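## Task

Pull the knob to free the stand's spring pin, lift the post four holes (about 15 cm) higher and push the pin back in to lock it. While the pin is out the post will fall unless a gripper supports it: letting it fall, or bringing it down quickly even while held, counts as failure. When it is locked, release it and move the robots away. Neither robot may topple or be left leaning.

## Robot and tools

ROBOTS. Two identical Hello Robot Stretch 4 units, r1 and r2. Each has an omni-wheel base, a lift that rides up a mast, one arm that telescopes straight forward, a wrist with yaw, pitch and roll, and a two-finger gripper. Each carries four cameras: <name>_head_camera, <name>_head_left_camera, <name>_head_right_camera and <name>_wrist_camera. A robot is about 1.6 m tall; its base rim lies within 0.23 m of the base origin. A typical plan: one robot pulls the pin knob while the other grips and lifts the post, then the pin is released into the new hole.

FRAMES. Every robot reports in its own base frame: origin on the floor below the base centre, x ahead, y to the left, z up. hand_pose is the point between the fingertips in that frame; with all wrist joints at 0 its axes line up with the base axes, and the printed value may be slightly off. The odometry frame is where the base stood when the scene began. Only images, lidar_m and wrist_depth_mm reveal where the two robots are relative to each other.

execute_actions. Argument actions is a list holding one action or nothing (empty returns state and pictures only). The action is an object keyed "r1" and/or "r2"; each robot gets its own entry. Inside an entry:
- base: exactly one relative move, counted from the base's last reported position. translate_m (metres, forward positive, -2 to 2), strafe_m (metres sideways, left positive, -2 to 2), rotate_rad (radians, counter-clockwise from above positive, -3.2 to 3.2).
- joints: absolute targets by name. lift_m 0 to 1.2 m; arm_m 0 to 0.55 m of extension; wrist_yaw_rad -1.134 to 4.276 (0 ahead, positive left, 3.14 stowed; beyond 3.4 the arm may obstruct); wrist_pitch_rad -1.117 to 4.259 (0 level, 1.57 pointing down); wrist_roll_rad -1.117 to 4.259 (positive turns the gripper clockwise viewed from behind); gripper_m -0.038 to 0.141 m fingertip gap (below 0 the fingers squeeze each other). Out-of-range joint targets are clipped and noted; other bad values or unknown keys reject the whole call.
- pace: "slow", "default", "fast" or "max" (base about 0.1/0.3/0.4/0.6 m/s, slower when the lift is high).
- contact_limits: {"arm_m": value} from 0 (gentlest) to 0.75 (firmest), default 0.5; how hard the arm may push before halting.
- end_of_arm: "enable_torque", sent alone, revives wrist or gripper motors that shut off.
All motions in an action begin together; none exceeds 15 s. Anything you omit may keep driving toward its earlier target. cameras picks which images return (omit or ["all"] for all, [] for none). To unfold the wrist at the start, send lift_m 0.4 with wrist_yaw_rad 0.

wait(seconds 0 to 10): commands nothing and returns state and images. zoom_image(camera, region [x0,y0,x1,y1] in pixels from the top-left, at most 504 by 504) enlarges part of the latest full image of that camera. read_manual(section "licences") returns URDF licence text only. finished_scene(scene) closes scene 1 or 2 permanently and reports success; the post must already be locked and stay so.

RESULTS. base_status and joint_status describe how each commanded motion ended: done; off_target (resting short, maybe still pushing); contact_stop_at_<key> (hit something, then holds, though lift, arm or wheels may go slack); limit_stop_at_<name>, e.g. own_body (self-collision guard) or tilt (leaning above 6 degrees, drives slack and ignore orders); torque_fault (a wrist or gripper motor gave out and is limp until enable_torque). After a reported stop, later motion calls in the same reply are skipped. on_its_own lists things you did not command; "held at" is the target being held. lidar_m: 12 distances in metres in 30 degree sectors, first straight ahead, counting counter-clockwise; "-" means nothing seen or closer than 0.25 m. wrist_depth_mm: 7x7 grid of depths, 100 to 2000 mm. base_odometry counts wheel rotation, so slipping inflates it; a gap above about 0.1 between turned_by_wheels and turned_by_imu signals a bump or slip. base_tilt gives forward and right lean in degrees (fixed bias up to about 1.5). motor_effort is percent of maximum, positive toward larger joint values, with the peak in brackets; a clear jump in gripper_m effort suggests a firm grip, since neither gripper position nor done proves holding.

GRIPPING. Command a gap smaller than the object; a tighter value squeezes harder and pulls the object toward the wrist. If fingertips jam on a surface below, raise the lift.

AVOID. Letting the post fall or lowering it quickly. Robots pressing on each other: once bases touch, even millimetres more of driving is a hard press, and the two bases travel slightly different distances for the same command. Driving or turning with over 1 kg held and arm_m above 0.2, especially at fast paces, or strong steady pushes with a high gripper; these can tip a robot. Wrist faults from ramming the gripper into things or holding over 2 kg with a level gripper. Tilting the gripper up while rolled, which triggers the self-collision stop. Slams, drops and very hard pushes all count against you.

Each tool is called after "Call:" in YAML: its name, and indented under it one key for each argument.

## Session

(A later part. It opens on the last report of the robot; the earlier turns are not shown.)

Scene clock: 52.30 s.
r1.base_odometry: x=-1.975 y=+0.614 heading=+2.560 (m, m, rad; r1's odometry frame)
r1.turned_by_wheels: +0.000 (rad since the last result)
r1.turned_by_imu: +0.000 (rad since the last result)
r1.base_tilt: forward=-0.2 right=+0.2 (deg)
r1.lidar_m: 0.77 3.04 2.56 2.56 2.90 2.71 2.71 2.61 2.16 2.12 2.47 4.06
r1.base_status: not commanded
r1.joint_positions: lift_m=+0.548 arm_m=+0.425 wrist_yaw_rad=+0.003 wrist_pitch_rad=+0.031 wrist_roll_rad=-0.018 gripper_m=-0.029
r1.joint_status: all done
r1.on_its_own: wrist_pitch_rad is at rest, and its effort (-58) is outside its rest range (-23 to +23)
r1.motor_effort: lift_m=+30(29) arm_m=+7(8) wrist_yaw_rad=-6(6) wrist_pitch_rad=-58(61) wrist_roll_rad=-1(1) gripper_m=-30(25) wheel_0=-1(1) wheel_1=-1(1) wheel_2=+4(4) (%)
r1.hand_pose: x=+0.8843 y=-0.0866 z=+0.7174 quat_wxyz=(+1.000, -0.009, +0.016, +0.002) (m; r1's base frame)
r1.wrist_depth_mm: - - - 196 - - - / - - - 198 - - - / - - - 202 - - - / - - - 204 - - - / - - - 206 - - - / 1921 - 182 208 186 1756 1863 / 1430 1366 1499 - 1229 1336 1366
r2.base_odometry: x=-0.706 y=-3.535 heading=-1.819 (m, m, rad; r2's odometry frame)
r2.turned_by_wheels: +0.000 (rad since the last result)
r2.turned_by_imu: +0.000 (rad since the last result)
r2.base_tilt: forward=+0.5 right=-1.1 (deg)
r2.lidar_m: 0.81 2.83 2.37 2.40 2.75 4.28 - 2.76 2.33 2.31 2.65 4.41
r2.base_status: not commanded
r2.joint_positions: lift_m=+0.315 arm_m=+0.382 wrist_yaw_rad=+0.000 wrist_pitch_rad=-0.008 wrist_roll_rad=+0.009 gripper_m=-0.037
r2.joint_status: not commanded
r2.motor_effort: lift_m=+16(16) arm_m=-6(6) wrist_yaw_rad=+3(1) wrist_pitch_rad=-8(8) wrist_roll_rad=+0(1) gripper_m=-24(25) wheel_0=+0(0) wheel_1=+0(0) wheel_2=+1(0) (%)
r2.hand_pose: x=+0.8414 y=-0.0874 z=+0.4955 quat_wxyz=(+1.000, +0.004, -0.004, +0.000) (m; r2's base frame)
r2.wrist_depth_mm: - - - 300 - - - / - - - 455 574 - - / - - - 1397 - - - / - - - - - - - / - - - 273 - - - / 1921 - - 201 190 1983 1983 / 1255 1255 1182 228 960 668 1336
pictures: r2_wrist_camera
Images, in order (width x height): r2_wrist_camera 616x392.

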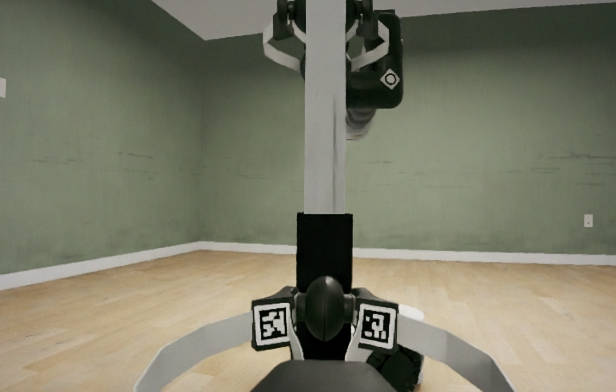

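Call:
execute_actions:
  actions:
    - {"r1":{"joints":{"lift_m":0.54},"pace":"slow"},"r2":{"joints":{"lift_m":0.319,"gripper_m":0.032}}}
  cameras: []

Call:
execute_actions:
  actions:
    - {"r2":{"joints":{"arm_m":0.402}}}
  cameras: ["r2_wrist_camera"]

Call:
execute_actions:
  actions:
    - {"r2":{"joints":{"arm_m":0.408,"gripper_m":-0.038},"pace":"slow"}}
  cameras: ["r2_wrist_camera"]

Call:
execute_actions:
  actions:
    - {"r2":{"joints":{"arm_m":0.393},"pace":"slow"}}
  cameras: ["r2_wrist_camera"]

Call:
execute_actions:
  actions:
    - {"r1":{"joints":{"lift_m":0.549},"pace":"slow"}}
  cameras: ["r2_wrist_camera"]

Scene clock: 64.03 s.
r1.base_odometry: x=-1.975 y=+0.614 heading=+2.560 (m, m, rad; r1's odometry frame)
r1.turned_by_wheels: +0.000 (rad since the last result)
r1.turned_by_imu: +0.000 (rad since the last result)
r1.base_tilt: forward=+0.0 right=+0.4 (deg)
r1.lidar_m: 0.78 3.07 2.57 2.55 2.88 2.71 2.69 2.60 2.15 2.09 2.45 4.04
r1.base_status: not commanded
r1.joint_positions: lift_m=+0.540 arm_m=+0.425 wrist_yaw_rad=+0.002 wrist_pitch_rad=+0.022 wrist_roll_rad=-0.018 gripper_m=-0.029
r1.joint_status: all done
r1.on_its_own: wrist_pitch_rad is at rest, and its effort (-32) is outside its rest range (-23 to +23)
r1.motor_effort: lift_m=+21(29) arm_m=+7(7) wrist_yaw_rad=-4(6) wrist_pitch_rad=-32(60) wrist_roll_rad=-1(1) gripper_m=-27(25) wheel_0=-1(1) wheel_1=-1(1) wheel_2=+4(4) (%)
r1.hand_pose: x=+0.8843 y=-0.0869 z=+0.7119 quat_wxyz=(+1.000, -0.009, +0.011, +0.001) (m; r1's base frame)
r1.wrist_depth_mm: - - - 198 - - - / - - - 200 - - - / - - - 202 - - - / - - - 205 - - - / - - - 206 - - - / - - 182 208 182 1808 1921 / 1499 1397 1537 - 1229 1366 1464
r2.base_odometry: x=-0.706 y=-3.535 heading=-1.819 (m, m, rad; r2's odometry frame)
r2.turned_by_wheels: +0.000 (rad since the last result)
r2.turned_by_imu: +0.000 (rad since the last result)
r2.base_tilt: forward=+0.4 right=-1.3 (deg)
r2.lidar_m: 0.83 2.83 2.39 2.39 2.74 4.26 - 2.76 2.32 2.30 2.65 4.42
r2.base_status: not commanded
r2.joint_positions: lift_m=+0.319 arm_m=+0.382 wrist_yaw_rad=-0.007 wrist_pitch_rad=-0.008 wrist_roll_rad=+0.009 gripper_m=+0.032
r2.joint_status: all done
r2.on_its_own: wrist_yaw_rad is at rest, and its effort (+18) is outside its rest range (-13 to +13)
r2.motor_effort: lift_m=+21(20) arm_m=-4(6) wrist_yaw_rad=+18(18) wrist_pitch_rad=-8(8) wrist_roll_rad=+0(1) gripper_m=-2(21) wheel_0=+0(0) wheel_1=+0(0) wheel_2=-1(1) (%)
r2.hand_pose: x=+0.8405 y=-0.0893 z=+0.4991 quat_wxyz=(+1.000, +0.004, -0.004, -0.003) (m; r2's base frame)
r2.wrist_depth_mm: - - - 298 603 - - / - - - 455 569 - - / - - - 1308 - - - / - - - - - - - / - - - 276 - - - / 1921 1921 1983 238 207 1983 - / 1255 1308 691 173 991 1255 1308
pictures: none
No camera images: the call's "cameras" was empty. Leave "cameras" out to get every camera's image.

Scene clock: 64.77 s.
r1.base_odometry: x=-1.975 y=+0.614 heading=+2.560 (m, m, rad; r1's odometry frame)
r1.turned_by_wheels: +0.000 (rad since the last result)
r1.turned_by_imu: +0.000 (rad since the last result)
r1.base_tilt: forward=-0.1 right=+0.3 (deg)
r1.lidar_m: 0.79 3.03 2.57 2.56 2.88 2.71 2.70 2.60 2.15 2.14 2.45 4.03
r1.base_status: not commanded
r1.joint_positions: lift_m=+0.540 arm_m=+0.425 wrist_yaw_rad=+0.002 wrist_pitch_rad=+0.022 wrist_roll_rad=-0.018 gripper_m=-0.029
r1.joint_status: not commanded
r1.on_its_own: wrist_pitch_rad is at rest, and its effort (-32) is outside its rest range (-23 to +23)
r1.motor_effort: lift_m=+21(21) arm_m=+7(7) wrist_yaw_rad=-4(4) wrist_pitch_rad=-32(32) wrist_roll_rad=-1(1) gripper_m=-26(27) wheel_0=-1(1) wheel_1=-1(1) wheel_2=+4(4) (%)
r1.hand_pose: x=+0.8843 y=-0.0869 z=+0.7119 quat_wxyz=(+1.000, -0.009, +0.011, +0.001) (m; r1's base frame)
r1.wrist_depth_mm: - - - 197 - - - / - - - 200 - - - / - - - 202 - - - / - - - 204 - - - / - - - 206 - - - / - - 182 208 182 1808 1921 / 1464 1430 1499 - 1255 1336 1430
r2.base_odometry: x=-0.705 y=-3.535 heading=-1.819 (m, m, rad; r2's odometry frame)
r2.turned_by_wheels: +0.000 (rad since the last result)
r2.turned_by_imu: +0.000 (rad since the last result)
r2.base_tilt: forward=+0.6 right=-1.0 (deg)
r2.lidar_m: 0.79 2.85 2.39 2.38 2.72 4.28 - 2.76 2.33 2.32 2.64 4.41
r2.base_status: not commanded
r2.joint_positions: lift_m=+0.319 arm_m=+0.399 wrist_yaw_rad=-0.008 wrist_pitch_rad=-0.009 wrist_roll_rad=+0.009 gripper_m=+0.032
r2.joint_status: all done
r2.on_its_own: wrist_yaw_rad is at rest, and its effort (+23) is outside its rest range (-13 to +13)
r2.motor_effort: lift_m=+21(22) arm_m=+18(19) wrist_yaw_rad=+23(25) wrist_pitch_rad=-4(6) wrist_roll_rad=+0(1) gripper_m=+0(2) wheel_0=+5(5) wheel_1=+2(1) wheel_2=-7(7) (%)
r2.hand_pose: x=+0.8575 y=-0.0897 z=+0.4994 quat_wxyz=(+1.000, +0.004, -0.004, -0.004) (m; r2's base frame)
r2.wrist_depth_mm: - - - 286 - - - / - - - 442 559 - - / - - - 1281 - - - / - - - - - - - / - - - 260 - - - / 1863 1983 188 221 206 - - / 1255 1182 1229 149 960 1255 1336
pictures: r2_wrist_camera
Images, in order (width x height): r2_wrist_camera 616x392.

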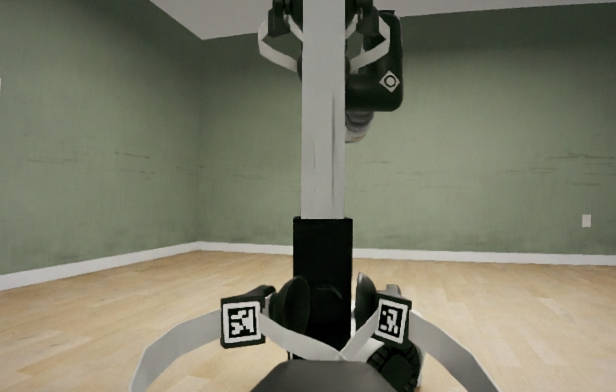

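Scene clock: 67.17 s.
r1.base_odometry: x=-1.975 y=+0.614 heading=+2.560 (m, m, rad; r1's odometry frame)
r1.turned_by_wheels: +0.000 (rad since the last result)
r1.turned_by_imu: +0.000 (rad since the last result)
r1.base_tilt: forward=-0.2 right=+0.4 (deg)
r1.lidar_m: 0.77 3.07 2.56 2.56 2.89 2.70 2.69 2.61 2.17 2.13 2.46 4.06
r1.base_status: not commanded
r1.joint_positions: lift_m=+0.540 arm_m=+0.425 wrist_yaw_rad=+0.002 wrist_pitch_rad=+0.022 wrist_roll_rad=-0.018 gripper_m=-0.029
r1.joint_status: not commanded
r1.on_its_own: wrist_pitch_rad is at rest, and its effort (-32) is outside its rest range (-23 to +23)
r1.motor_effort: lift_m=+21(21) arm_m=+7(7) wrist_yaw_rad=-4(4) wrist_pitch_rad=-32(32) wrist_roll_rad=-1(1) gripper_m=-27(27) wheel_0=-1(1) wheel_1=-1(1) wheel_2=+4(4) (%)
r1.hand_pose: x=+0.8843 y=-0.0869 z=+0.7119 quat_wxyz=(+1.000, -0.009, +0.011, +0.001) (m; r1's base frame)
r1.wrist_depth_mm: - - - 198 - - - / - - - 200 - - - / - - - 202 - - - / - - - 204 - - - / - - - 206 - - - / - - 182 208 183 1756 1983 / 1464 1430 1537 - 1229 1336 1430
r2.base_odometry: x=-0.706 y=-3.535 heading=-1.819 (m, m, rad; r2's odometry frame)
r2.turned_by_wheels: -0.001 (rad since the last result)
r2.turned_by_imu: +0.000 (rad since the last result)
r2.base_tilt: forward=+0.6 right=-1.1 (deg)
r2.lidar_m: 0.80 2.81 2.38 2.39 2.73 4.28 - 2.75 2.34 2.32 2.66 4.40
r2.base_status: not commanded
r2.joint_positions: lift_m=+0.319 arm_m=+0.406 wrist_yaw_rad=-0.013 wrist_pitch_rad=-0.009 wrist_roll_rad=+0.009 gripper_m=-0.037
r2.joint_status: all done
r2.on_its_own: wrist_yaw_rad is at rest, and its effort (+38) is outside its rest range (-13 to +13)
r2.motor_effort: lift_m=+22(22) arm_m=+13(20) wrist_yaw_rad=+38(39) wrist_pitch_rad=-4(6) wrist_roll_rad=+0(1) gripper_m=-21(22) wheel_0=+3(8) wheel_1=+2(2) wheel_2=-11(11) (%)
r2.hand_pose: x=+0.8638 y=-0.0912 z=+0.4994 quat_wxyz=(+1.000, +0.004, -0.004, -0.007) (m; r2's base frame)
r2.wrist_depth_mm: - - - 265 - - - / - - - 264 549 - - / - - - 263 - - - / - - - 262 - - - / - - - 253 - - - / 1921 - 187 205 208 1983 - / 1255 1160 1205 226 960 153 1336
pictures: r2_wrist_camera
Images, in order (width x height): r2_wrist_camera 616x392.

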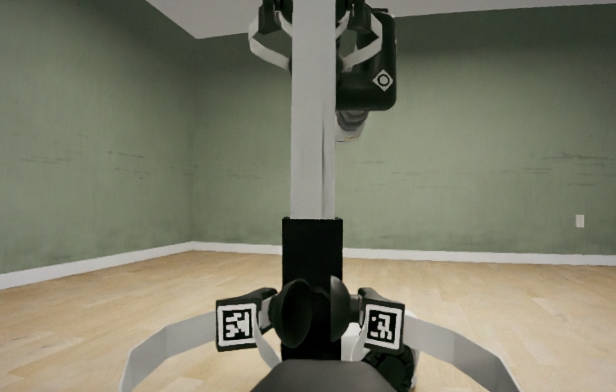

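Scene clock: 68.23 s.
r1.base_odometry: x=-1.975 y=+0.614 heading=+2.560 (m, m, rad; r1's odometry frame)
r1.turned_by_wheels: +0.000 (rad since the last result)
r1.turned_by_imu: +0.000 (rad since the last result)
r1.base_tilt: forward=-0.3 right=+0.3 (deg)
r1.lidar_m: 0.77 3.05 2.57 2.55 2.91 2.70 2.70 2.61 2.15 2.12 2.47 4.06
r1.base_status: not commanded
r1.joint_positions: lift_m=+0.540 arm_m=+0.425 wrist_yaw_rad=+0.002 wrist_pitch_rad=+0.022 wrist_roll_rad=-0.018 gripper_m=-0.029
r1.joint_status: not commanded
r1.on_its_own: wrist_pitch_rad is at rest, and its effort (-34) is outside its rest range (-23 to +23)
r1.motor_effort: lift_m=+21(21) arm_m=+7(7) wrist_yaw_rad=-4(4) wrist_pitch_rad=-34(33) wrist_roll_rad=-1(1) gripper_m=-23(25) wheel_0=-1(1) wheel_1=-1(1) wheel_2=+4(4) (%)
r1.hand_pose: x=+0.8843 y=-0.0869 z=+0.7119 quat_wxyz=(+1.000, -0.009, +0.011, +0.001) (m; r1's base frame)
r1.wrist_depth_mm: - - - 198 - - - / - - - 199 - - - / - - - 202 - - - / - - - 204 - - - / - - - 206 - - - / - - 182 208 182 1708 1921 / 1464 1397 1537 - 1255 1366 1430
r2.base_odometry: x=-0.706 y=-3.535 heading=-1.820 (m, m, rad; r2's odometry frame)
r2.turned_by_wheels: +0.000 (rad since the last result)
r2.turned_by_imu: +0.000 (rad since the last result)
r2.base_tilt: forward=+0.6 right=-1.2 (deg)
r2.lidar_m: 0.82 2.81 2.39 2.39 2.76 4.30 - 2.77 2.34 2.33 2.62 4.41
r2.base_status: not commanded
r2.joint_positions: lift_m=+0.319 arm_m=+0.394 wrist_yaw_rad=-0.008 wrist_pitch_rad=-0.007 wrist_roll_rad=+0.009 gripper_m=-0.037
r2.joint_status: all done
r2.on_its_own: wrist_yaw_rad is at rest, and its effort (+23) is outside its rest range (-13 to +13)
r2.motor_effort: lift_m=+22(21) arm_m=-7(14) wrist_yaw_rad=+23(41) wrist_pitch_rad=-8(9) wrist_roll_rad=+0(0) gripper_m=-29(27) wheel_0=-4(4) wheel_1=-2(2) wheel_2=-7(11) (%)
r2.hand_pose: x=+0.8529 y=-0.0897 z=+0.4990 quat_wxyz=(+1.000, +0.004, -0.004, -0.004) (m; r2's base frame)
r2.wrist_depth_mm: - - - 276 - - - / - - - 274 564 - - / - - - 273 - - - / - - - 273 - - - / - - - 265 - - - / 1921 1921 - 200 991 1983 - / 1281 1255 1205 190 976 151 1281
pictures: r2_wrist_camera
Images, in order (width x height): r2_wrist_camera 616x392.

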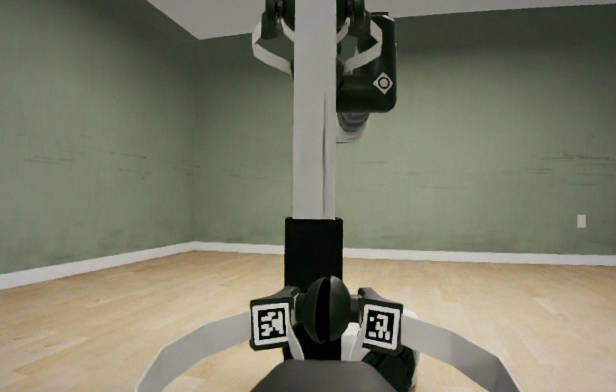

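Scene clock: 68.93 s.
r1.base_odometry: x=-1.975 y=+0.614 heading=+2.560 (m, m, rad; r1's odometry frame)
r1.turned_by_wheels: +0.000 (rad since the last result)
r1.turned_by_imu: +0.000 (rad since the last result)
r1.base_tilt: forward=-0.2 right=+0.3 (deg)
r1.lidar_m: 0.76 3.06 2.57 2.55 2.86 2.72 2.70 2.60 2.15 2.10 2.47 4.05
r1.base_status: not commanded
r1.joint_positions: lift_m=+0.548 arm_m=+0.425 wrist_yaw_rad=+0.003 wrist_pitch_rad=+0.031 wrist_roll_rad=-0.018 gripper_m=-0.029
r1.joint_status: all done
r1.on_its_own: wrist_pitch_rad is at rest, and its effort (-61) is outside its rest range (-23 to +23)
r1.motor_effort: lift_m=+30(30) arm_m=+7(7) wrist_yaw_rad=-7(7) wrist_pitch_rad=-61(60) wrist_roll_rad=-1(1) gripper_m=-33(27) wheel_0=-1(1) wheel_1=-1(1) wheel_2=+3(4) (%)
r1.hand_pose: x=+0.8843 y=-0.0866 z=+0.7174 quat_wxyz=(+1.000, -0.009, +0.016, +0.002) (m; r1's base frame)
r1.wrist_depth_mm: - - - 196 - - - / - - - 198 - - - / - - - 201 - - - / - - - 204 - - - / - - - 206 - - - / 1921 1983 182 208 186 1756 1863 / 1464 1397 1499 - 1229 1308 1397
r2.base_odometry: x=-0.706 y=-3.535 heading=-1.820 (m, m, rad; r2's odometry frame)
r2.turned_by_wheels: +0.000 (rad since the last result)
r2.turned_by_imu: +0.000 (rad since the last result)
r2.base_tilt: forward=+0.6 right=-1.2 (deg)
r2.lidar_m: 0.81 2.84 2.40 2.39 2.75 4.28 - 2.77 2.33 2.32 2.68 4.39
r2.base_status: not commanded
r2.joint_positions: lift_m=+0.319 arm_m=+0.394 wrist_yaw_rad=-0.008 wrist_pitch_rad=-0.007 wrist_roll_rad=+0.009 gripper_m=-0.037
r2.joint_status: not commanded
r2.on_its_own: wrist_yaw_rad is at rest, and its effort (+24) is outside its rest range (-13 to +13)
r2.motor_effort: lift_m=+21(22) arm_m=-7(7) wrist_yaw_rad=+24(23) wrist_pitch_rad=-8(8) wrist_roll_rad=+0(0) gripper_m=-28(28) wheel_0=-4(4) wheel_1=-2(2) wheel_2=-7(8) (%)
r2.hand_pose: x=+0.8529 y=-0.0897 z=+0.4990 quat_wxyz=(+1.000, +0.004, -0.004, -0.004) (m; r2's base frame)
r2.wrist_depth_mm: - - - 274 - - - / - - - 274 564 - - / - - - 273 - - - / - - - 273 - - - / - - - 264 - - - / 1863 1921 1921 199 1025 - 1983 / 1255 1255 1182 191 946 151 1308
pictures: r2_wrist_camera
Images, in order (width x height): r2_wrist_camera 616x392.

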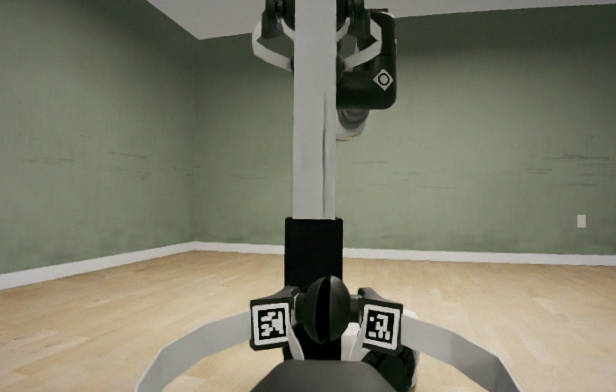

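Call:
execute_actions:
  actions:
    - {"r1":{"joints":{"lift_m":0.538},"pace":"slow"},"r2":{"joints":{"arm_m":0.365,"gripper_m":0.05}}}
  cameras: []

Call:
execute_actions:
  actions:
    - {"r2":{"joints":{"arm_m":0.404}}}
  cameras: ["r2_wrist_camera"]

Call:
execute_actions:
  actions:
    - {"r2":{"joints":{"gripper_m":-0.038}}}
  cameras: ["r2_wrist_camera"]

Call:
execute_actions:
  actions:
    - {"r2":{"joints":{"arm_m":0.393},"pace":"slow"}}
  cameras: ["r2_wrist_camera","r2_head_camera"]

Call:
zoom_image:
  camera: "r2_head_camera"
  region: [200,350,250,400]

Scene clock: 84.13 s.
r1.base_odometry: x=-1.975 y=+0.614 heading=+2.560 (m, m, rad; r1's odometry frame)
r1.turned_by_wheels: +0.000 (rad since the last result)
r1.turned_by_imu: +0.000 (rad since the last result)
r1.base_tilt: forward=-0.3 right=+0.3 (deg)
r1.lidar_m: 0.78 3.04 2.56 2.55 2.90 2.69 2.70 2.59 2.15 2.14 2.48 4.06
r1.base_status: not commanded
r1.joint_positions: lift_m=+0.538 arm_m=+0.425 wrist_yaw_rad=+0.002 wrist_pitch_rad=+0.021 wrist_roll_rad=-0.018 gripper_m=-0.029
r1.joint_status: all done
r1.on_its_own: wrist_pitch_rad is at rest, and its effort (-30) is outside its rest range (-23 to +23)
r1.motor_effort: lift_m=+21(28) arm_m=+7(7) wrist_yaw_rad=-3(7) wrist_pitch_rad=-30(60) wrist_roll_rad=-1(1) gripper_m=-25(25) wheel_0=-1(1) wheel_1=-1(1) wheel_2=+3(3) (%)
r1.hand_pose: x=+0.8843 y=-0.0869 z=+0.7102 quat_wxyz=(+1.000, -0.009, +0.010, +0.001) (m; r1's base frame)
r1.wrist_depth_mm: - - - 198 - - - / - - - 200 - - - / - - - 202 - - - / - - - 204 - - - / - - - 207 - - - / - - 182 208 182 1808 1921 / 1499 1397 1576 - 1255 1336 1430
r2.base_odometry: x=-0.706 y=-3.535 heading=-1.819 (m, m, rad; r2's odometry frame)
r2.turned_by_wheels: +0.001 (rad since the last result)
r2.turned_by_imu: +0.002 (rad since the last result)
r2.base_tilt: forward=+0.5 right=-1.4 (deg)
r2.lidar_m: 0.82 2.83 2.40 2.38 2.73 4.27 - 2.73 2.32 2.32 2.66 4.42
r2.base_status: not commanded
r2.joint_positions: lift_m=+0.319 arm_m=+0.366 wrist_yaw_rad=+0.000 wrist_pitch_rad=-0.008 wrist_roll_rad=+0.009 gripper_m=+0.050
r2.joint_status: all done
r2.motor_effort: lift_m=+21(22) arm_m=-6(8) wrist_yaw_rad=+1(23) wrist_pitch_rad=-8(7) wrist_roll_rad=-1(1) gripper_m=-6(30) wheel_0=+1(4) wheel_1=-1(2) wheel_2=-2(7) (%)
r2.hand_pose: x=+0.8254 y=-0.0874 z=+0.4991 quat_wxyz=(+1.000, +0.004, -0.004, +0.000) (m; r2's base frame)
r2.wrist_depth_mm: - - - 312 - - - / - - - 452 585 - - / - - - 1255 - - - / - - - - - - - / - - - 291 - - - / 1863 1921 213 291 211 - 1983 / 1281 1336 1182 154 1008 1255 1336
pictures: none
No camera images: the call's "cameras" was empty. Leave "cameras" out to get every camera's image.

Scene clock: 85.03 s.
r1.base_odometry: x=-1.975 y=+0.614 heading=+2.560 (m, m, rad; r1's odometry frame)
r1.turned_by_wheels: +0.000 (rad since the last result)
r1.turned_by_imu: +0.000 (rad since the last result)
r1.base_tilt: forward=-0.2 right=+0.2 (deg)
r1.lidar_m: 0.77 3.05 2.57 2.57 2.89 2.72 2.70 2.61 2.15 2.13 2.46 4.03
r1.base_status: not commanded
r1.joint_positions: lift_m=+0.538 arm_m=+0.425 wrist_yaw_rad=+0.002 wrist_pitch_rad=+0.021 wrist_roll_rad=-0.018 gripper_m=-0.029
r1.joint_status: not commanded
r1.on_its_own: wrist_pitch_rad is at rest, and its effort (-31) is outside its rest range (-23 to +23)
r1.motor_effort: lift_m=+21(21) arm_m=+7(7) wrist_yaw_rad=-4(3) wrist_pitch_rad=-31(31) wrist_roll_rad=-1(1) gripper_m=-29(26) wheel_0=-1(0) wheel_1=-1(1) wheel_2=+3(3) (%)
r1.hand_pose: x=+0.8843 y=-0.0869 z=+0.7102 quat_wxyz=(+1.000, -0.009, +0.010, +0.001) (m; r1's base frame)
r1.wrist_depth_mm: - - - 198 - - - / - - - 200 - - - / - - - 202 - - - / - - - 205 - - - / - - - 206 - - - / - - 181 208 182 1808 1921 / 1499 1430 1537 - 1255 1336 1430
r2.base_odometry: x=-0.706 y=-3.535 heading=-1.819 (m, m, rad; r2's odometry frame)
r2.turned_by_wheels: +0.000 (rad since the last result)
r2.turned_by_imu: +0.000 (rad since the last result)
r2.base_tilt: forward=+0.4 right=-1.2 (deg)
r2.lidar_m: 0.83 2.83 2.40 2.38 2.73 4.26 - 2.78 2.32 2.30 2.64 4.41
r2.base_status: not commanded
r2.joint_positions: lift_m=+0.319 arm_m=+0.403 wrist_yaw_rad=+0.000 wrist_pitch_rad=-0.008 wrist_roll_rad=+0.009 gripper_m=+0.050
r2.joint_status: all done
r2.motor_effort: lift_m=+21(21) arm_m=+6(7) wrist_yaw_rad=+2(1) wrist_pitch_rad=-7(8) wrist_roll_rad=-1(0) gripper_m=-3(5) wheel_0=+1(1) wheel_1=-1(1) wheel_2=-2(2) (%)
r2.hand_pose: x=+0.8624 y=-0.0874 z=+0.4991 quat_wxyz=(+1.000, +0.004, -0.004, +0.000) (m; r2's base frame)
r2.wrist_depth_mm: - - - 267 - - - / - - - 264 549 - - / - - - 264 - - - / - - - 262 - - - / - - - 252 - - - / 1921 1983 213 253 211 - - / 1281 1281 1205 154 976 1205 1336
pictures: r2_wrist_camera
Images, in order (width x height): r2_wrist_camera 616x392.

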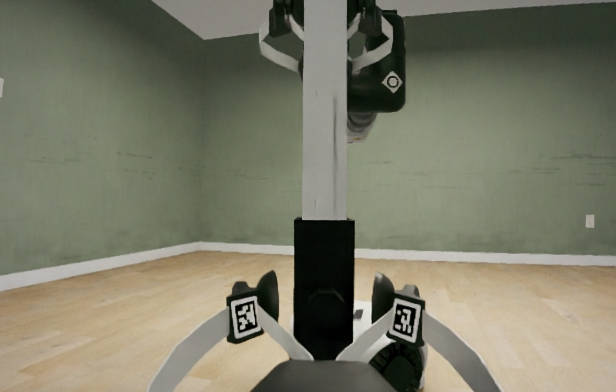

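Scene clock: 86.60 s.
r1.base_odometry: x=-1.975 y=+0.614 heading=+2.560 (m, m, rad; r1's odometry frame)
r1.turned_by_wheels: +0.000 (rad since the last result)
r1.turned_by_imu: +0.000 (rad since the last result)
r1.base_tilt: forward=-0.2 right=+0.3 (deg)
r1.lidar_m: 0.78 3.06 2.56 2.57 2.92 2.72 2.70 2.58 2.15 2.12 2.45 4.04
r1.base_status: not commanded
r1.joint_positions: lift_m=+0.538 arm_m=+0.425 wrist_yaw_rad=+0.002 wrist_pitch_rad=+0.021 wrist_roll_rad=-0.018 gripper_m=-0.029
r1.joint_status: not commanded
r1.on_its_own: wrist_pitch_rad is at rest, and its effort (-30) is outside its rest range (-23 to +23)
r1.motor_effort: lift_m=+21(21) arm_m=+7(7) wrist_yaw_rad=-3(4) wrist_pitch_rad=-30(31) wrist_roll_rad=-1(1) gripper_m=-23(29) wheel_0=+0(0) wheel_1=-1(1) wheel_2=+4(3) (%)
r1.hand_pose: x=+0.8843 y=-0.0869 z=+0.7102 quat_wxyz=(+1.000, -0.009, +0.010, +0.001) (m; r1's base frame)
r1.wrist_depth_mm: - - - 198 - - - / - - - 200 - - - / - - - 202 - - - / - - - 204 - - - / - - - 206 - - - / - - 182 208 182 1756 1921 / 1464 1397 1499 - 1255 1336 1464
r2.base_odometry: x=-0.706 y=-3.535 heading=-1.819 (m, m, rad; r2's odometry frame)
r2.turned_by_wheels: +0.000 (rad since the last result)
r2.turned_by_imu: +0.000 (rad since the last result)
r2.base_tilt: forward=+0.5 right=-1.3 (deg)
r2.lidar_m: 0.81 2.81 2.41 2.39 2.76 4.28 - 2.77 2.33 2.31 2.64 4.44
r2.base_status: not commanded
r2.joint_positions: lift_m=+0.319 arm_m=+0.404 wrist_yaw_rad=+0.006 wrist_pitch_rad=-0.008 wrist_roll_rad=+0.009 gripper_m=-0.037
r2.joint_status: all done
r2.on_its_own: wrist_yaw_rad is at rest, and its effort (-16) is outside its rest range (-13 to +13)
r2.motor_effort: lift_m=+22(22) arm_m=-1(6) wrist_yaw_rad=-16(15) wrist_pitch_rad=-7(8) wrist_roll_rad=+0(0) gripper_m=-39(43) wheel_0=+0(1) wheel_1=-2(2) wheel_2=+2(2) (%)
r2.hand_pose: x=+0.8641 y=-0.0858 z=+0.4991 quat_wxyz=(+1.000, +0.004, -0.004, +0.003) (m; r2's base frame)
r2.wrist_depth_mm: - - - 263 - - - / - - - 263 554 - - / - - - 260 - - - / - - - 260 - - - / - - - 252 - - - / 1863 1921 1983 209 195 - 1983 / 1281 1182 1205 226 960 151 1336
pictures: r2_wrist_camera
Images, in order (width x height): r2_wrist_camera 616x392.

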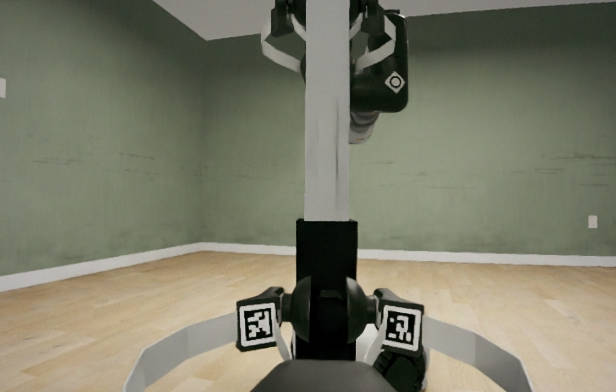

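Scene clock: 87.53 s.
r1.base_odometry: x=-1.975 y=+0.614 heading=+2.560 (m, m, rad; r1's odometry frame)
r1.turned_by_wheels: +0.000 (rad since the last result)
r1.turned_by_imu: +0.000 (rad since the last result)
r1.base_tilt: forward=-0.3 right=+0.4 (deg)
r1.lidar_m: 0.77 3.07 2.56 2.56 2.90 2.70 2.70 2.62 2.14 2.10 2.48 4.04
r1.base_status: not commanded
r1.joint_positions: lift_m=+0.538 arm_m=+0.425 wrist_yaw_rad=+0.002 wrist_pitch_rad=+0.021 wrist_roll_rad=-0.018 gripper_m=-0.029
r1.joint_status: not commanded
r1.on_its_own: wrist_pitch_rad is at rest, and its effort (-30) is outside its rest range (-23 to +23)
r1.motor_effort: lift_m=+21(21) arm_m=+7(7) wrist_yaw_rad=-4(4) wrist_pitch_rad=-30(30) wrist_roll_rad=-1(1) gripper_m=-22(23) wheel_0=-1(1) wheel_1=-1(1) wheel_2=+3(3) (%)
r1.hand_pose: x=+0.8843 y=-0.0869 z=+0.7102 quat_wxyz=(+1.000, -0.009, +0.010, +0.001) (m; r1's base frame)
r1.wrist_depth_mm: - - - 198 - - - / - - - 200 - - - / - - - 202 - - - / - - - 204 - - - / - - - 206 - - - / - - 182 208 182 1863 1921 / 1464 1430 1499 - 1255 1366 1397
r2.base_odometry: x=-0.706 y=-3.535 heading=-1.819 (m, m, rad; r2's odometry frame)
r2.turned_by_wheels: +0.000 (rad since the last result)
r2.turned_by_imu: +0.000 (rad since the last result)
r2.base_tilt: forward=+0.7 right=-1.2 (deg)
r2.lidar_m: 0.82 2.85 2.41 2.37 2.74 4.26 - 2.75 2.33 2.32 2.67 4.44
r2.base_status: not commanded
r2.joint_positions: lift_m=+0.319 arm_m=+0.395 wrist_yaw_rad=+0.005 wrist_pitch_rad=-0.008 wrist_roll_rad=+0.009 gripper_m=-0.037
r2.joint_status: all done
r2.on_its_own: wrist_yaw_rad is at rest, and its effort (-15) is outside its rest range (-13 to +13)
r2.motor_effort: lift_m=+22(22) arm_m=-12(12) wrist_yaw_rad=-15(18) wrist_pitch_rad=-6(8) wrist_roll_rad=-1(1) gripper_m=-38(39) wheel_0=+0(0) wheel_1=-1(1) wheel_2=+2(2) (%)
r2.hand_pose: x=+0.8550 y=-0.0859 z=+0.4992 quat_wxyz=(+1.000, +0.004, -0.004, +0.003) (m; r2's base frame)
r2.wrist_depth_mm: - - - 271 - - - / - - - 271 549 - - / - - - 271 - - - / - - - 270 - - - / - - - 260 - - - / 1983 1983 - 209 196 - - / 1308 1229 1205 258 960 147 1308
pictures: r2_head_camera, r2_wrist_camera
Images, in order (width x height): r2_head_camera 420x560, r2_wrist_camera 616x392.

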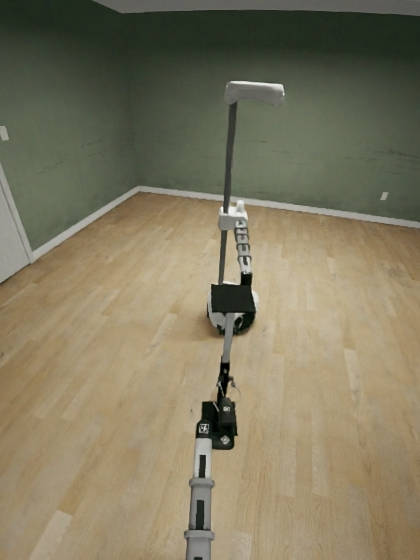

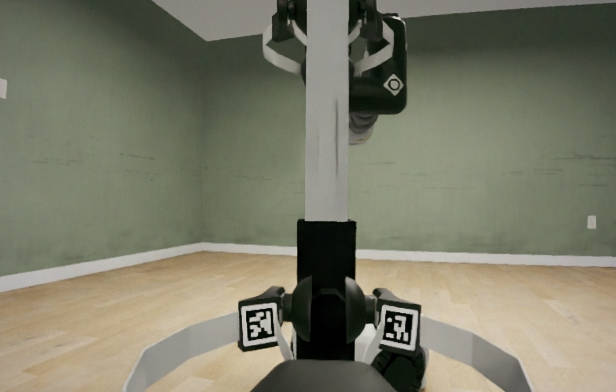

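Region (200, 350, 250, 400) of r2_head_camera's 420x560 image, scaled by 10.080, with more detail than that image has.

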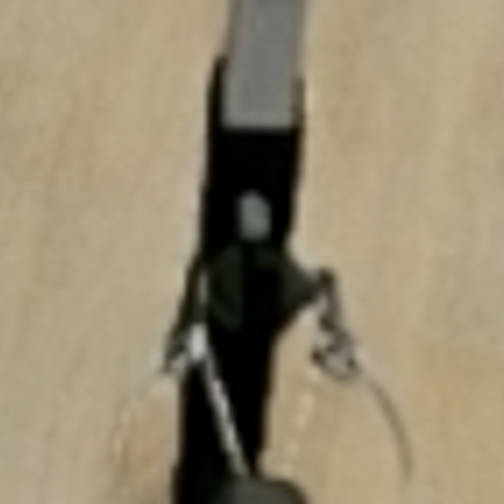

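Call:
execute_actions:
  actions:
    - {"r1":{"joints":{"lift_m":0.549},"pace":"slow"}}
  cameras: ["r2_wrist_camera"]

Scene clock: 97.13 s.
r1.base_odometry: x=-1.975 y=+0.614 heading=+2.560 (m, m, rad; r1's odometry frame)
r1.turned_by_wheels: +0.000 (rad since the last result)
r1.turned_by_imu: +0.000 (rad since the last result)
r1.base_tilt: forward=-0.2 right=+0.2 (deg)
r1.lidar_m: 0.76 3.08 2.56 2.54 2.91 2.70 2.69 2.61 2.15 2.13 2.46 4.06
r1.base_status: not commanded
r1.joint_positions: lift_m=+0.548 arm_m=+0.425 wrist_yaw_rad=+0.002 wrist_pitch_rad=+0.022 wrist_roll_rad=-0.018 gripper_m=-0.029
r1.joint_status: all done
r1.on_its_own: wrist_pitch_rad is at rest, and its effort (-35) is outside its rest range (-23 to +23)
r1.motor_effort: lift_m=+26(26) arm_m=+7(7) wrist_yaw_rad=-4(4) wrist_pitch_rad=-35(37) wrist_roll_rad=-1(1) gripper_m=-23(25) wheel_0=+0(0) wheel_1=-1(1) wheel_2=+3(3) (%)
r1.hand_pose: x=+0.8843 y=-0.0869 z=+0.7203 quat_wxyz=(+1.000, -0.009, +0.011, +0.001) (m; r1's base frame)
r1.wrist_depth_mm: - - - 198 - - - / - - - 200 - - - / - - - 203 - - - / - - - 205 - - - / - - - 206 - - - / - - 182 208 182 1756 1921 / 1464 1430 1537 - 1336 1366 1430
r2.base_odometry: x=-0.706 y=-3.535 heading=-1.819 (m, m, rad; r2's odometry frame)
r2.turned_by_wheels: +0.000 (rad since the last result)
r2.turned_by_imu: +0.000 (rad since the last result)
r2.base_tilt: forward=+0.5 right=-1.0 (deg)
r2.lidar_m: 0.81 2.83 2.41 2.39 2.75 4.27 - 2.77 2.31 2.33 2.66 4.43
r2.base_status: not commanded
r2.joint_positions: lift_m=+0.319 arm_m=+0.395 wrist_yaw_rad=+0.005 wrist_pitch_rad=-0.008 wrist_roll_rad=+0.009 gripper_m=-0.037
r2.joint_status: not commanded
r2.on_its_own: wrist_yaw_rad is at rest, and its effort (-14) is outside its rest range (-13 to +13)
r2.motor_effort: lift_m=+22(21) arm_m=-12(12) wrist_yaw_rad=-14(15) wrist_pitch_rad=-5(5) wrist_roll_rad=+0(1) gripper_m=-38(38) wheel_0=+0(0) wheel_1=-2(2) wheel_2=+3(3) (%)
r2.hand_pose: x=+0.8550 y=-0.0859 z=+0.4992 quat_wxyz=(+1.000, +0.004, -0.004, +0.003) (m; r2's base frame)
r2.wrist_depth_mm: - - - 271 - - - / - - - 271 564 - - / - - - 271 - - - / - - - 270 - - - / - - - 263 - - - / 1983 1983 1983 209 195 1983 1983 / 1281 1205 1229 257 960 147 1336
pictures: r2_wrist_camera
Images, in order (width x height): r2_wrist_camera 616x392.

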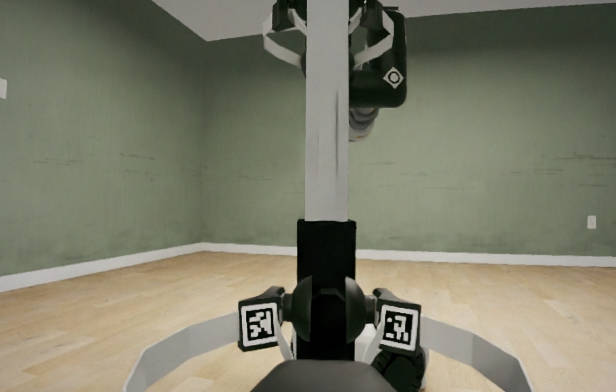

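Call:
execute_actions:
  actions:
    - {"r1":{"joints":{"lift_m":0.682},"pace":"slow"}}
  cameras: []

Call:
execute_actions:
  actions:
    - {"r2":{"joints":{"gripper_m":0.05}}}
  cameras: ["r2_wrist_camera"]

Call:
execute_actions:
  actions:
    - {"r1":{"joints":{"lift_m":0.696},"pace":"slow"}}
  cameras: ["r2_wrist_camera"]

Call:
execute_actions:
  actions:
    - {"r1":{"joints":{"lift_m":0.681},"pace":"slow"}}
  cameras: ["r2_wrist_camera"]

Scene clock: 107.47 s.
r1.base_odometry: x=-1.975 y=+0.614 heading=+2.560 (m, m, rad; r1's odometry frame)
r1.turned_by_wheels: +0.000 (rad since the last result)
r1.turned_by_imu: +0.000 (rad since the last result)
r1.base_tilt: forward=-0.2 right=+0.2 (deg)
r1.lidar_m: 0.78 3.08 2.56 2.55 2.86 2.71 2.70 2.57 2.15 2.14 2.48 4.07
r1.base_status: not commanded
r1.joint_positions: lift_m=+0.681 arm_m=+0.425 wrist_yaw_rad=+0.002 wrist_pitch_rad=+0.022 wrist_roll_rad=-0.018 gripper_m=-0.029
r1.joint_status: all done
r1.on_its_own: wrist_pitch_rad is at rest, and its effort (-35) is outside its rest range (-23 to +23)
r1.motor_effort: lift_m=+27(27) arm_m=+7(7) wrist_yaw_rad=-3(3) wrist_pitch_rad=-35(36) wrist_roll_rad=-1(1) gripper_m=-27(25) wheel_0=+0(0) wheel_1=-1(1) wheel_2=+3(3) (%)
r1.hand_pose: x=+0.8843 y=-0.0869 z=+0.8533 quat_wxyz=(+1.000, -0.009, +0.011, +0.001) (m; r1's base frame)
r1.wrist_depth_mm: - - - 198 - - - / - - - 200 - - - / - - - 202 - - - / - - - 205 - - - / - - - 206 - - - / - - 182 208 182 - - / 1708 1708 1808 - 1808 1576 1661
r2.base_odometry: x=-0.706 y=-3.535 heading=-1.819 (m, m, rad; r2's odometry frame)
r2.turned_by_wheels: +0.000 (rad since the last result)
r2.turned_by_imu: +0.001 (rad since the last result)
r2.base_tilt: forward=+0.5 right=-1.2 (deg)
r2.lidar_m: 0.79 2.82 2.39 2.39 2.74 4.26 - 2.75 2.33 2.32 2.65 4.41
r2.base_status: not commanded
r2.joint_positions: lift_m=+0.319 arm_m=+0.395 wrist_yaw_rad=+0.005 wrist_pitch_rad=-0.008 wrist_roll_rad=+0.009 gripper_m=-0.037
r2.joint_status: not commanded
r2.on_its_own: wrist_yaw_rad is at rest, and its effort (-16) is outside its rest range (-13 to +13)
r2.motor_effort: lift_m=+22(21) arm_m=-12(12) wrist_yaw_rad=-16(16) wrist_pitch_rad=-7(7) wrist_roll_rad=-1(1) gripper_m=-38(39) wheel_0=+0(0) wheel_1=-1(1) wheel_2=+2(3) (%)
r2.hand_pose: x=+0.8550 y=-0.0859 z=+0.4992 quat_wxyz=(+1.000, +0.004, -0.004, +0.003) (m; r2's base frame)
r2.wrist_depth_mm: - - - 273 - - - / - - - 272 - - - / - - - 272 - - - / - - - 270 - - - / - - - 260 - - - / 1863 1983 1983 209 196 - 1983 / 1255 1205 1205 259 960 148 1308
pictures: none
No camera images: the call's "cameras" was empty. Leave "cameras" out to get every camera's image.

Scene clock: 109.03 s.
r1.base_odometry: x=-1.975 y=+0.614 heading=+2.560 (m, m, rad; r1's odometry frame)
r1.turned_by_wheels: +0.000 (rad since the last result)
r1.turned_by_imu: +0.000 (rad since the last result)
r1.base_tilt: forward=-0.2 right=+0.2 (deg)
r1.lidar_m: 0.77 3.04 2.55 2.55 2.88 2.72 2.70 2.61 2.15 2.13 2.48 4.04
r1.base_status: not commanded
r1.joint_positions: lift_m=+0.681 arm_m=+0.425 wrist_yaw_rad=+0.002 wrist_pitch_rad=+0.022 wrist_roll_rad=-0.018 gripper_m=-0.029
r1.joint_status: not commanded
r1.on_its_own: wrist_pitch_rad is at rest, and its effort (-35) is outside its rest range (-23 to +23)
r1.motor_effort: lift_m=+27(26) arm_m=+7(7) wrist_yaw_rad=-5(5) wrist_pitch_rad=-35(34) wrist_roll_rad=-1(1) gripper_m=-27(28) wheel_0=+0(1) wheel_1=-1(1) wheel_2=+3(3) (%)
r1.hand_pose: x=+0.8843 y=-0.0867 z=+0.8533 quat_wxyz=(+1.000, -0.009, +0.011, +0.001) (m; r1's base frame)
r1.wrist_depth_mm: - - - 198 - - - / - - - 200 - - - / - - - 202 - - - / - - - 204 - - - / - - - 206 - - - / - - 182 208 182 - - / 1756 1661 1756 - 1756 1618 1708
r2.base_odometry: x=-0.706 y=-3.535 heading=-1.819 (m, m, rad; r2's odometry frame)
r2.turned_by_wheels: +0.000 (rad since the last result)
r2.turned_by_imu: +0.000 (rad since the last result)
r2.base_tilt: forward=+0.6 right=-1.3 (deg)
r2.lidar_m: 0.81 2.83 2.40 2.41 2.76 4.27 - 2.76 2.33 2.32 2.64 4.43
r2.base_status: not commanded
r2.joint_positions: lift_m=+0.319 arm_m=+0.393 wrist_yaw_rad=+0.000 wrist_pitch_rad=-0.008 wrist_roll_rad=+0.009 gripper_m=+0.050
r2.joint_status: all done
r2.motor_effort: lift_m=+22(22) arm_m=-2(12) wrist_yaw_rad=+2(14) wrist_pitch_rad=-5(7) wrist_roll_rad=-1(0) gripper_m=-4(39) wheel_0=+0(0) wheel_1=+0(1) wheel_2=-1(2) (%)
r2.hand_pose: x=+0.8527 y=-0.0875 z=+0.4993 quat_wxyz=(+1.000, +0.004, -0.004, +0.000) (m; r2's base frame)
r2.wrist_depth_mm: - - - 276 - - - / - - - 273 - - - / - - - 273 - - - / - - - - - - - / - - - 263 - - - / 1921 1983 213 263 211 - 1983 / 1281 1281 1182 153 976 1229 1336
pictures: r2_wrist_camera
Images, in order (width x height): r2_wrist_camera 616x392.

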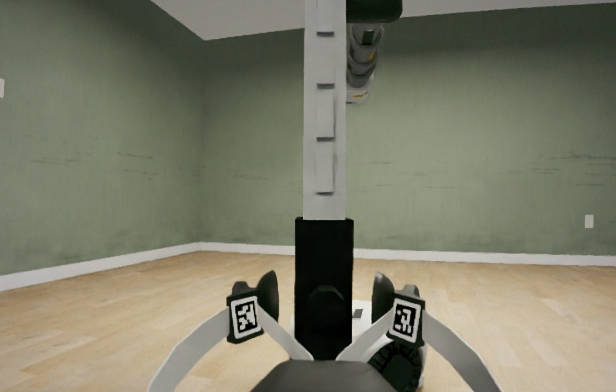

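Scene clock: 109.83 s.
r1.base_odometry: x=-1.975 y=+0.614 heading=+2.560 (m, m, rad; r1's odometry frame)
r1.turned_by_wheels: +0.000 (rad since the last result)
r1.turned_by_imu: +0.000 (rad since the last result)
r1.base_tilt: forward=-0.3 right=+0.4 (deg)
r1.lidar_m: 0.78 3.08 2.56 2.56 2.89 2.72 2.69 2.59 2.14 2.11 2.45 4.05
r1.base_status: not commanded
r1.joint_positions: lift_m=+0.695 arm_m=+0.425 wrist_yaw_rad=+0.003 wrist_pitch_rad=+0.029 wrist_roll_rad=-0.018 gripper_m=-0.029
r1.joint_status: all done
r1.on_its_own: wrist_pitch_rad is at rest, and its effort (-57) is outside its rest range (-23 to +23)
r1.motor_effort: lift_m=+30(31) arm_m=+7(7) wrist_yaw_rad=-6(7) wrist_pitch_rad=-57(58) wrist_roll_rad=-1(1) gripper_m=-30(30) wheel_0=-1(0) wheel_1=-1(0) wheel_2=+3(3) (%)
r1.hand_pose: x=+0.8843 y=-0.0866 z=+0.8649 quat_wxyz=(+1.000, -0.009, +0.015, +0.002) (m; r1's base frame)
r1.wrist_depth_mm: - - - 197 - - - / - - - 199 - - - / - - - 202 - - - / - - - 204 - - - / - - - 206 - - - / - - 181 208 187 - - / 1756 1618 1756 - 1756 1576 1618
r2.base_odometry: x=-0.706 y=-3.535 heading=-1.819 (m, m, rad; r2's odometry frame)
r2.turned_by_wheels: +0.000 (rad since the last result)
r2.turned_by_imu: +0.000 (rad since the last result)
r2.base_tilt: forward=+0.5 right=-1.2 (deg)
r2.lidar_m: 0.81 2.84 2.40 2.39 2.73 4.29 - 2.76 2.31 2.32 2.65 4.42
r2.base_status: not commanded
r2.joint_positions: lift_m=+0.319 arm_m=+0.393 wrist_yaw_rad=+0.000 wrist_pitch_rad=-0.008 wrist_roll_rad=+0.009 gripper_m=+0.050
r2.joint_status: not commanded
r2.motor_effort: lift_m=+21(22) arm_m=-2(2) wrist_yaw_rad=+0(0) wrist_pitch_rad=-6(6) wrist_roll_rad=+0(0) gripper_m=-5(2) wheel_0=-1(0) wheel_1=-1(1) wheel_2=-1(1) (%)
r2.hand_pose: x=+0.8527 y=-0.0875 z=+0.4993 quat_wxyz=(+1.000, +0.004, -0.004, +0.000) (m; r2's base frame)
r2.wrist_depth_mm: - - - 276 - - - / - - - 274 - - - / - - - 273 - - - / - - - - - - - / - - - 263 - - - / 1921 1983 213 262 211 - 1983 / 1308 1308 1205 154 976 1229 1308
pictures: r2_wrist_camera
Images, in order (width x height): r2_wrist_camera 616x392.

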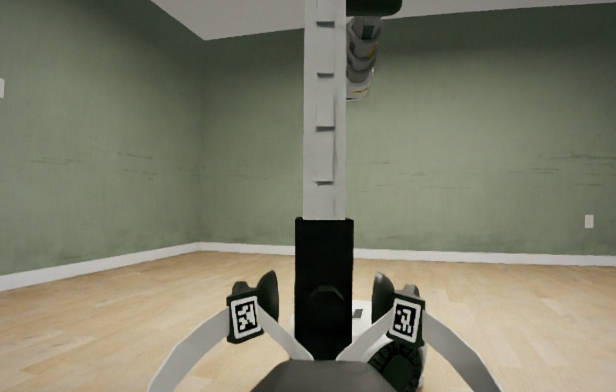

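Scene clock: 110.67 s.
r1.base_odometry: x=-1.975 y=+0.614 heading=+2.560 (m, m, rad; r1's odometry frame)
r1.turned_by_wheels: +0.000 (rad since the last result)
r1.turned_by_imu: +0.000 (rad since the last result)
r1.base_tilt: forward=-0.3 right=+0.1 (deg)
r1.lidar_m: 0.79 3.06 2.57 2.54 2.89 2.69 2.70 2.59 2.15 2.12 2.46 4.06
r1.base_status: not commanded
r1.joint_positions: lift_m=+0.681 arm_m=+0.425 wrist_yaw_rad=+0.002 wrist_pitch_rad=+0.013 wrist_roll_rad=-0.018 gripper_m=-0.029
r1.joint_status: all done
r1.motor_effort: lift_m=+17(28) arm_m=+7(7) wrist_yaw_rad=-3(6) wrist_pitch_rad=-8(56) wrist_roll_rad=-1(1) gripper_m=-30(26) wheel_0=+0(0) wheel_1=-1(1) wheel_2=+3(3) (%)
r1.hand_pose: x=+0.8843 y=-0.0870 z=+0.8557 quat_wxyz=(+1.000, -0.009, +0.006, +0.001) (m; r1's base frame)
r1.wrist_depth_mm: - - - 200 - - - / - - - 202 - - - / - - - 204 - - - / - - - 206 - - - / - - - 207 - - - / - - 182 208 182 - - / 1808 1756 1863 - 1863 1661 1756
r2.base_odometry: x=-0.706 y=-3.535 heading=-1.819 (m, m, rad; r2's odometry frame)
r2.turned_by_wheels: +0.000 (rad since the last result)
r2.turned_by_imu: +0.000 (rad since the last result)
r2.base_tilt: forward=+0.6 right=-1.2 (deg)
r2.lidar_m: 0.80 2.81 2.39 2.39 2.74 4.27 - 2.75 2.32 2.33 2.64 4.40
r2.base_status: not commanded
r2.joint_positions: lift_m=+0.319 arm_m=+0.393 wrist_yaw_rad=+0.000 wrist_pitch_rad=-0.008 wrist_roll_rad=+0.009 gripper_m=+0.050
r2.joint_status: not commanded
r2.motor_effort: lift_m=+22(21) arm_m=-2(2) wrist_yaw_rad=+1(1) wrist_pitch_rad=-7(6) wrist_roll_rad=+0(0) gripper_m=-4(4) wheel_0=+0(0) wheel_1=-1(1) wheel_2=-1(1) (%)
r2.hand_pose: x=+0.8527 y=-0.0875 z=+0.4993 quat_wxyz=(+1.000, +0.004, -0.004, +0.000) (m; r2's base frame)
r2.wrist_depth_mm: - - - 274 - - - / - - - 273 - - - / - - - 274 - - - / - - - - - - - / - - - 264 - - - / 1863 1983 213 263 211 - 1983 / 1255 1308 1205 154 976 1182 1281
pictures: r2_wrist_camera
Images, in order (width x height): r2_wrist_camera 616x392.

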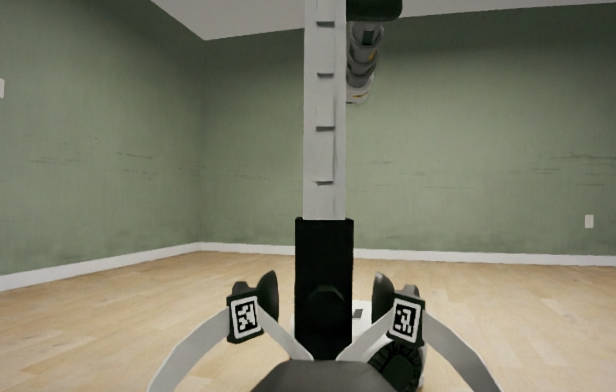

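Call:
execute_actions:
  actions:
    - {"r1":{"joints":{"lift_m":0.699},"pace":"slow"}}
  cameras: ["r2_wrist_camera"]

Call:
execute_actions:
  actions:
    - {"r1":{"joints":{"lift_m":0.681},"pace":"slow"}}
  cameras: ["r2_wrist_camera","r2_head_camera"]

Call:
zoom_image:
  camera: "r2_head_camera"
  region: [200,350,250,400]

Scene clock: 121.53 s.
r1.base_odometry: x=-1.975 y=+0.614 heading=+2.560 (m, m, rad; r1's odometry frame)
r1.turned_by_wheels: +0.000 (rad since the last result)
r1.turned_by_imu: +0.000 (rad since the last result)
r1.base_tilt: forward=-0.1 right=+0.3 (deg)
r1.lidar_m: 0.77 3.07 2.56 2.57 2.88 2.71 2.71 2.58 2.13 2.12 2.44 4.05
r1.base_status: not commanded
r1.joint_positions: lift_m=+0.698 arm_m=+0.425 wrist_yaw_rad=+0.002 wrist_pitch_rad=+0.029 wrist_roll_rad=-0.018 gripper_m=-0.029
r1.joint_status: all done
r1.on_its_own: wrist_pitch_rad is at rest, and its effort (-53) is outside its rest range (-23 to +23)
r1.motor_effort: lift_m=+29(29) arm_m=+7(7) wrist_yaw_rad=-6(7) wrist_pitch_rad=-53(61) wrist_roll_rad=-1(1) gripper_m=-28(29) wheel_0=+0(0) wheel_1=+0(1) wheel_2=+3(3) (%)
r1.hand_pose: x=+0.8843 y=-0.0867 z=+0.8683 quat_wxyz=(+1.000, -0.009, +0.014, +0.001) (m; r1's base frame)
r1.wrist_depth_mm: - - - 196 - - - / - - - 199 - - - / - - - 201 - - - / - - - 204 - - - / - - - 206 - - - / - - 182 208 186 - - / 1756 1708 1756 - 1808 1618 1708
r2.base_odometry: x=-0.706 y=-3.535 heading=-1.819 (m, m, rad; r2's odometry frame)
r2.turned_by_wheels: +0.000 (rad since the last result)
r2.turned_by_imu: +0.000 (rad since the last result)
r2.base_tilt: forward=+0.3 right=-1.2 (deg)
r2.lidar_m: 0.81 2.82 2.38 2.39 2.74 4.27 - 2.77 2.32 2.33 2.65 4.41
r2.base_status: not commanded
r2.joint_positions: lift_m=+0.319 arm_m=+0.393 wrist_yaw_rad=+0.000 wrist_pitch_rad=-0.008 wrist_roll_rad=+0.009 gripper_m=+0.050
r2.joint_status: not commanded
r2.motor_effort: lift_m=+22(21) arm_m=-2(2) wrist_yaw_rad=-1(1) wrist_pitch_rad=-6(6) wrist_roll_rad=+0(0) gripper_m=-5(5) wheel_0=+0(0) wheel_1=-1(1) wheel_2=-1(1) (%)
r2.hand_pose: x=+0.8527 y=-0.0875 z=+0.4993 quat_wxyz=(+1.000, +0.004, -0.004, +0.000) (m; r2's base frame)
r2.wrist_depth_mm: - - - 274 - - - / - - - 274 - - - / - - - 273 - - - / - - - - - - - / - - - 263 - - - / 1863 - 213 262 211 1983 1983 / 1281 1281 1205 153 960 1229 1308
pictures: r2_wrist_camera
Images, in order (width x height): r2_wrist_camera 616x392.

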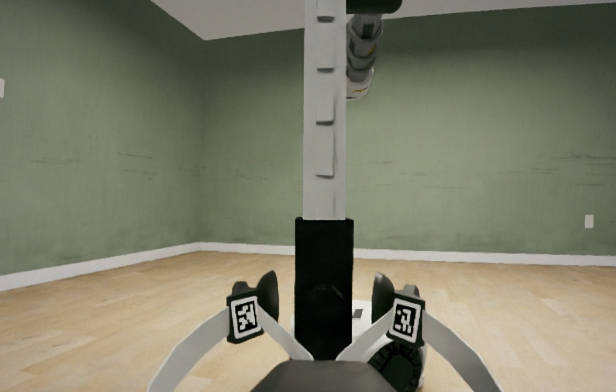

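Scene clock: 122.43 s.
r1.base_odometry: x=-1.975 y=+0.614 heading=+2.560 (m, m, rad; r1's odometry frame)
r1.turned_by_wheels: +0.000 (rad since the last result)
r1.turned_by_imu: +0.000 (rad since the last result)
r1.base_tilt: forward=-0.2 right=+0.3 (deg)
r1.lidar_m: 0.78 3.07 2.57 2.55 2.88 2.72 2.70 2.59 2.16 2.12 2.48 4.05
r1.base_status: not commanded
r1.joint_positions: lift_m=+0.681 arm_m=+0.425 wrist_yaw_rad=+0.001 wrist_pitch_rad=+0.011 wrist_roll_rad=-0.018 gripper_m=-0.029
r1.joint_status: all done
r1.motor_effort: lift_m=+17(28) arm_m=+7(6) wrist_yaw_rad=-1(6) wrist_pitch_rad=+0(53) wrist_roll_rad=-1(1) gripper_m=-27(24) wheel_0=+1(1) wheel_1=+0(0) wheel_2=+2(2) (%)
r1.hand_pose: x=+0.8843 y=-0.0872 z=+0.8565 quat_wxyz=(+1.000, -0.009, +0.005, +0.000) (m; r1's base frame)
r1.wrist_depth_mm: - - - 201 - - - / - - - 202 - - - / - - - 204 - - - / - - - 205 - - - / - - - 206 - - - / - - 182 207 182 - - / 1808 1756 1921 - 1921 1661 1756
r2.base_odometry: x=-0.706 y=-3.535 heading=-1.819 (m, m, rad; r2's odometry frame)
r2.turned_by_wheels: +0.000 (rad since the last result)
r2.turned_by_imu: +0.000 (rad since the last result)
r2.base_tilt: forward=+0.4 right=-1.2 (deg)
r2.lidar_m: 0.79 2.83 2.40 2.37 2.74 4.27 - 2.77 2.33 2.33 2.66 4.44
r2.base_status: not commanded
r2.joint_positions: lift_m=+0.319 arm_m=+0.393 wrist_yaw_rad=+0.000 wrist_pitch_rad=-0.008 wrist_roll_rad=+0.009 gripper_m=+0.050
r2.joint_status: not commanded
r2.motor_effort: lift_m=+21(22) arm_m=-2(2) wrist_yaw_rad=+3(1) wrist_pitch_rad=-6(6) wrist_roll_rad=+0(1) gripper_m=-5(3) wheel_0=+0(0) wheel_1=-1(1) wheel_2=-1(1) (%)
r2.hand_pose: x=+0.8527 y=-0.0875 z=+0.4993 quat_wxyz=(+1.000, +0.004, -0.004, +0.000) (m; r2's base frame)
r2.wrist_depth_mm: - - - 274 - - - / - - - 273 - - - / - - - 274 - - - / - - - - - - - / - - - 264 - - - / 1921 1983 213 262 211 - 1983 / 1281 1281 1205 153 976 1205 1308
pictures: r2_head_camera, r2_wrist_camera
Images, in order (width x height): r2_head_camera 420x560, r2_wrist_camera 616x392.

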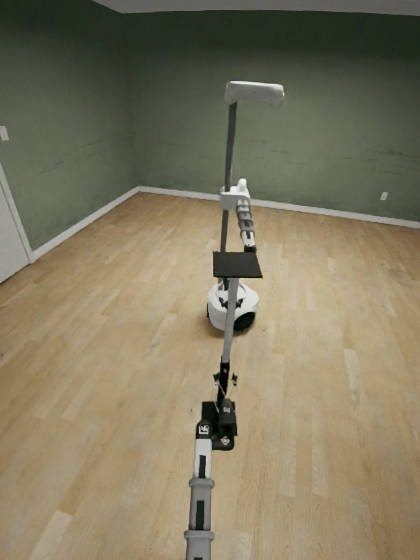

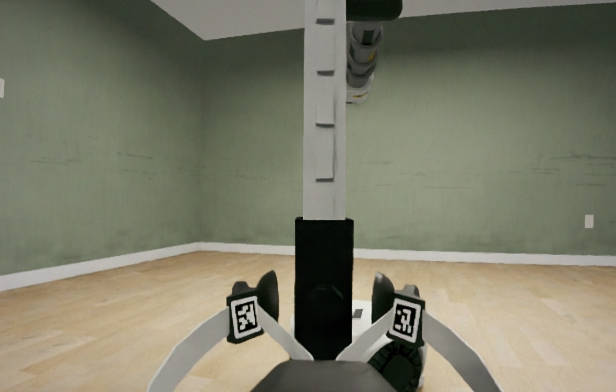

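Region (200, 350, 250, 400) of r2_head_camera's 420x560 image, scaled by 10.080, with more detail than that image has.

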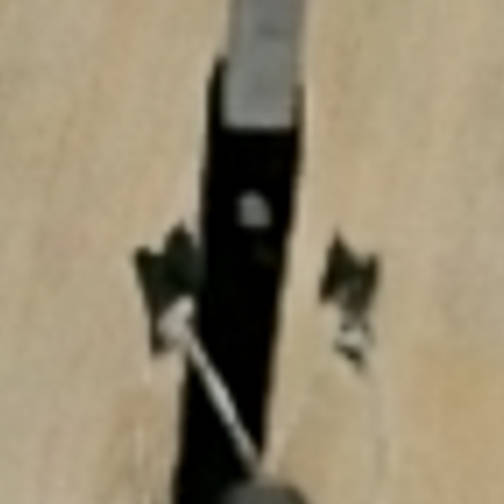

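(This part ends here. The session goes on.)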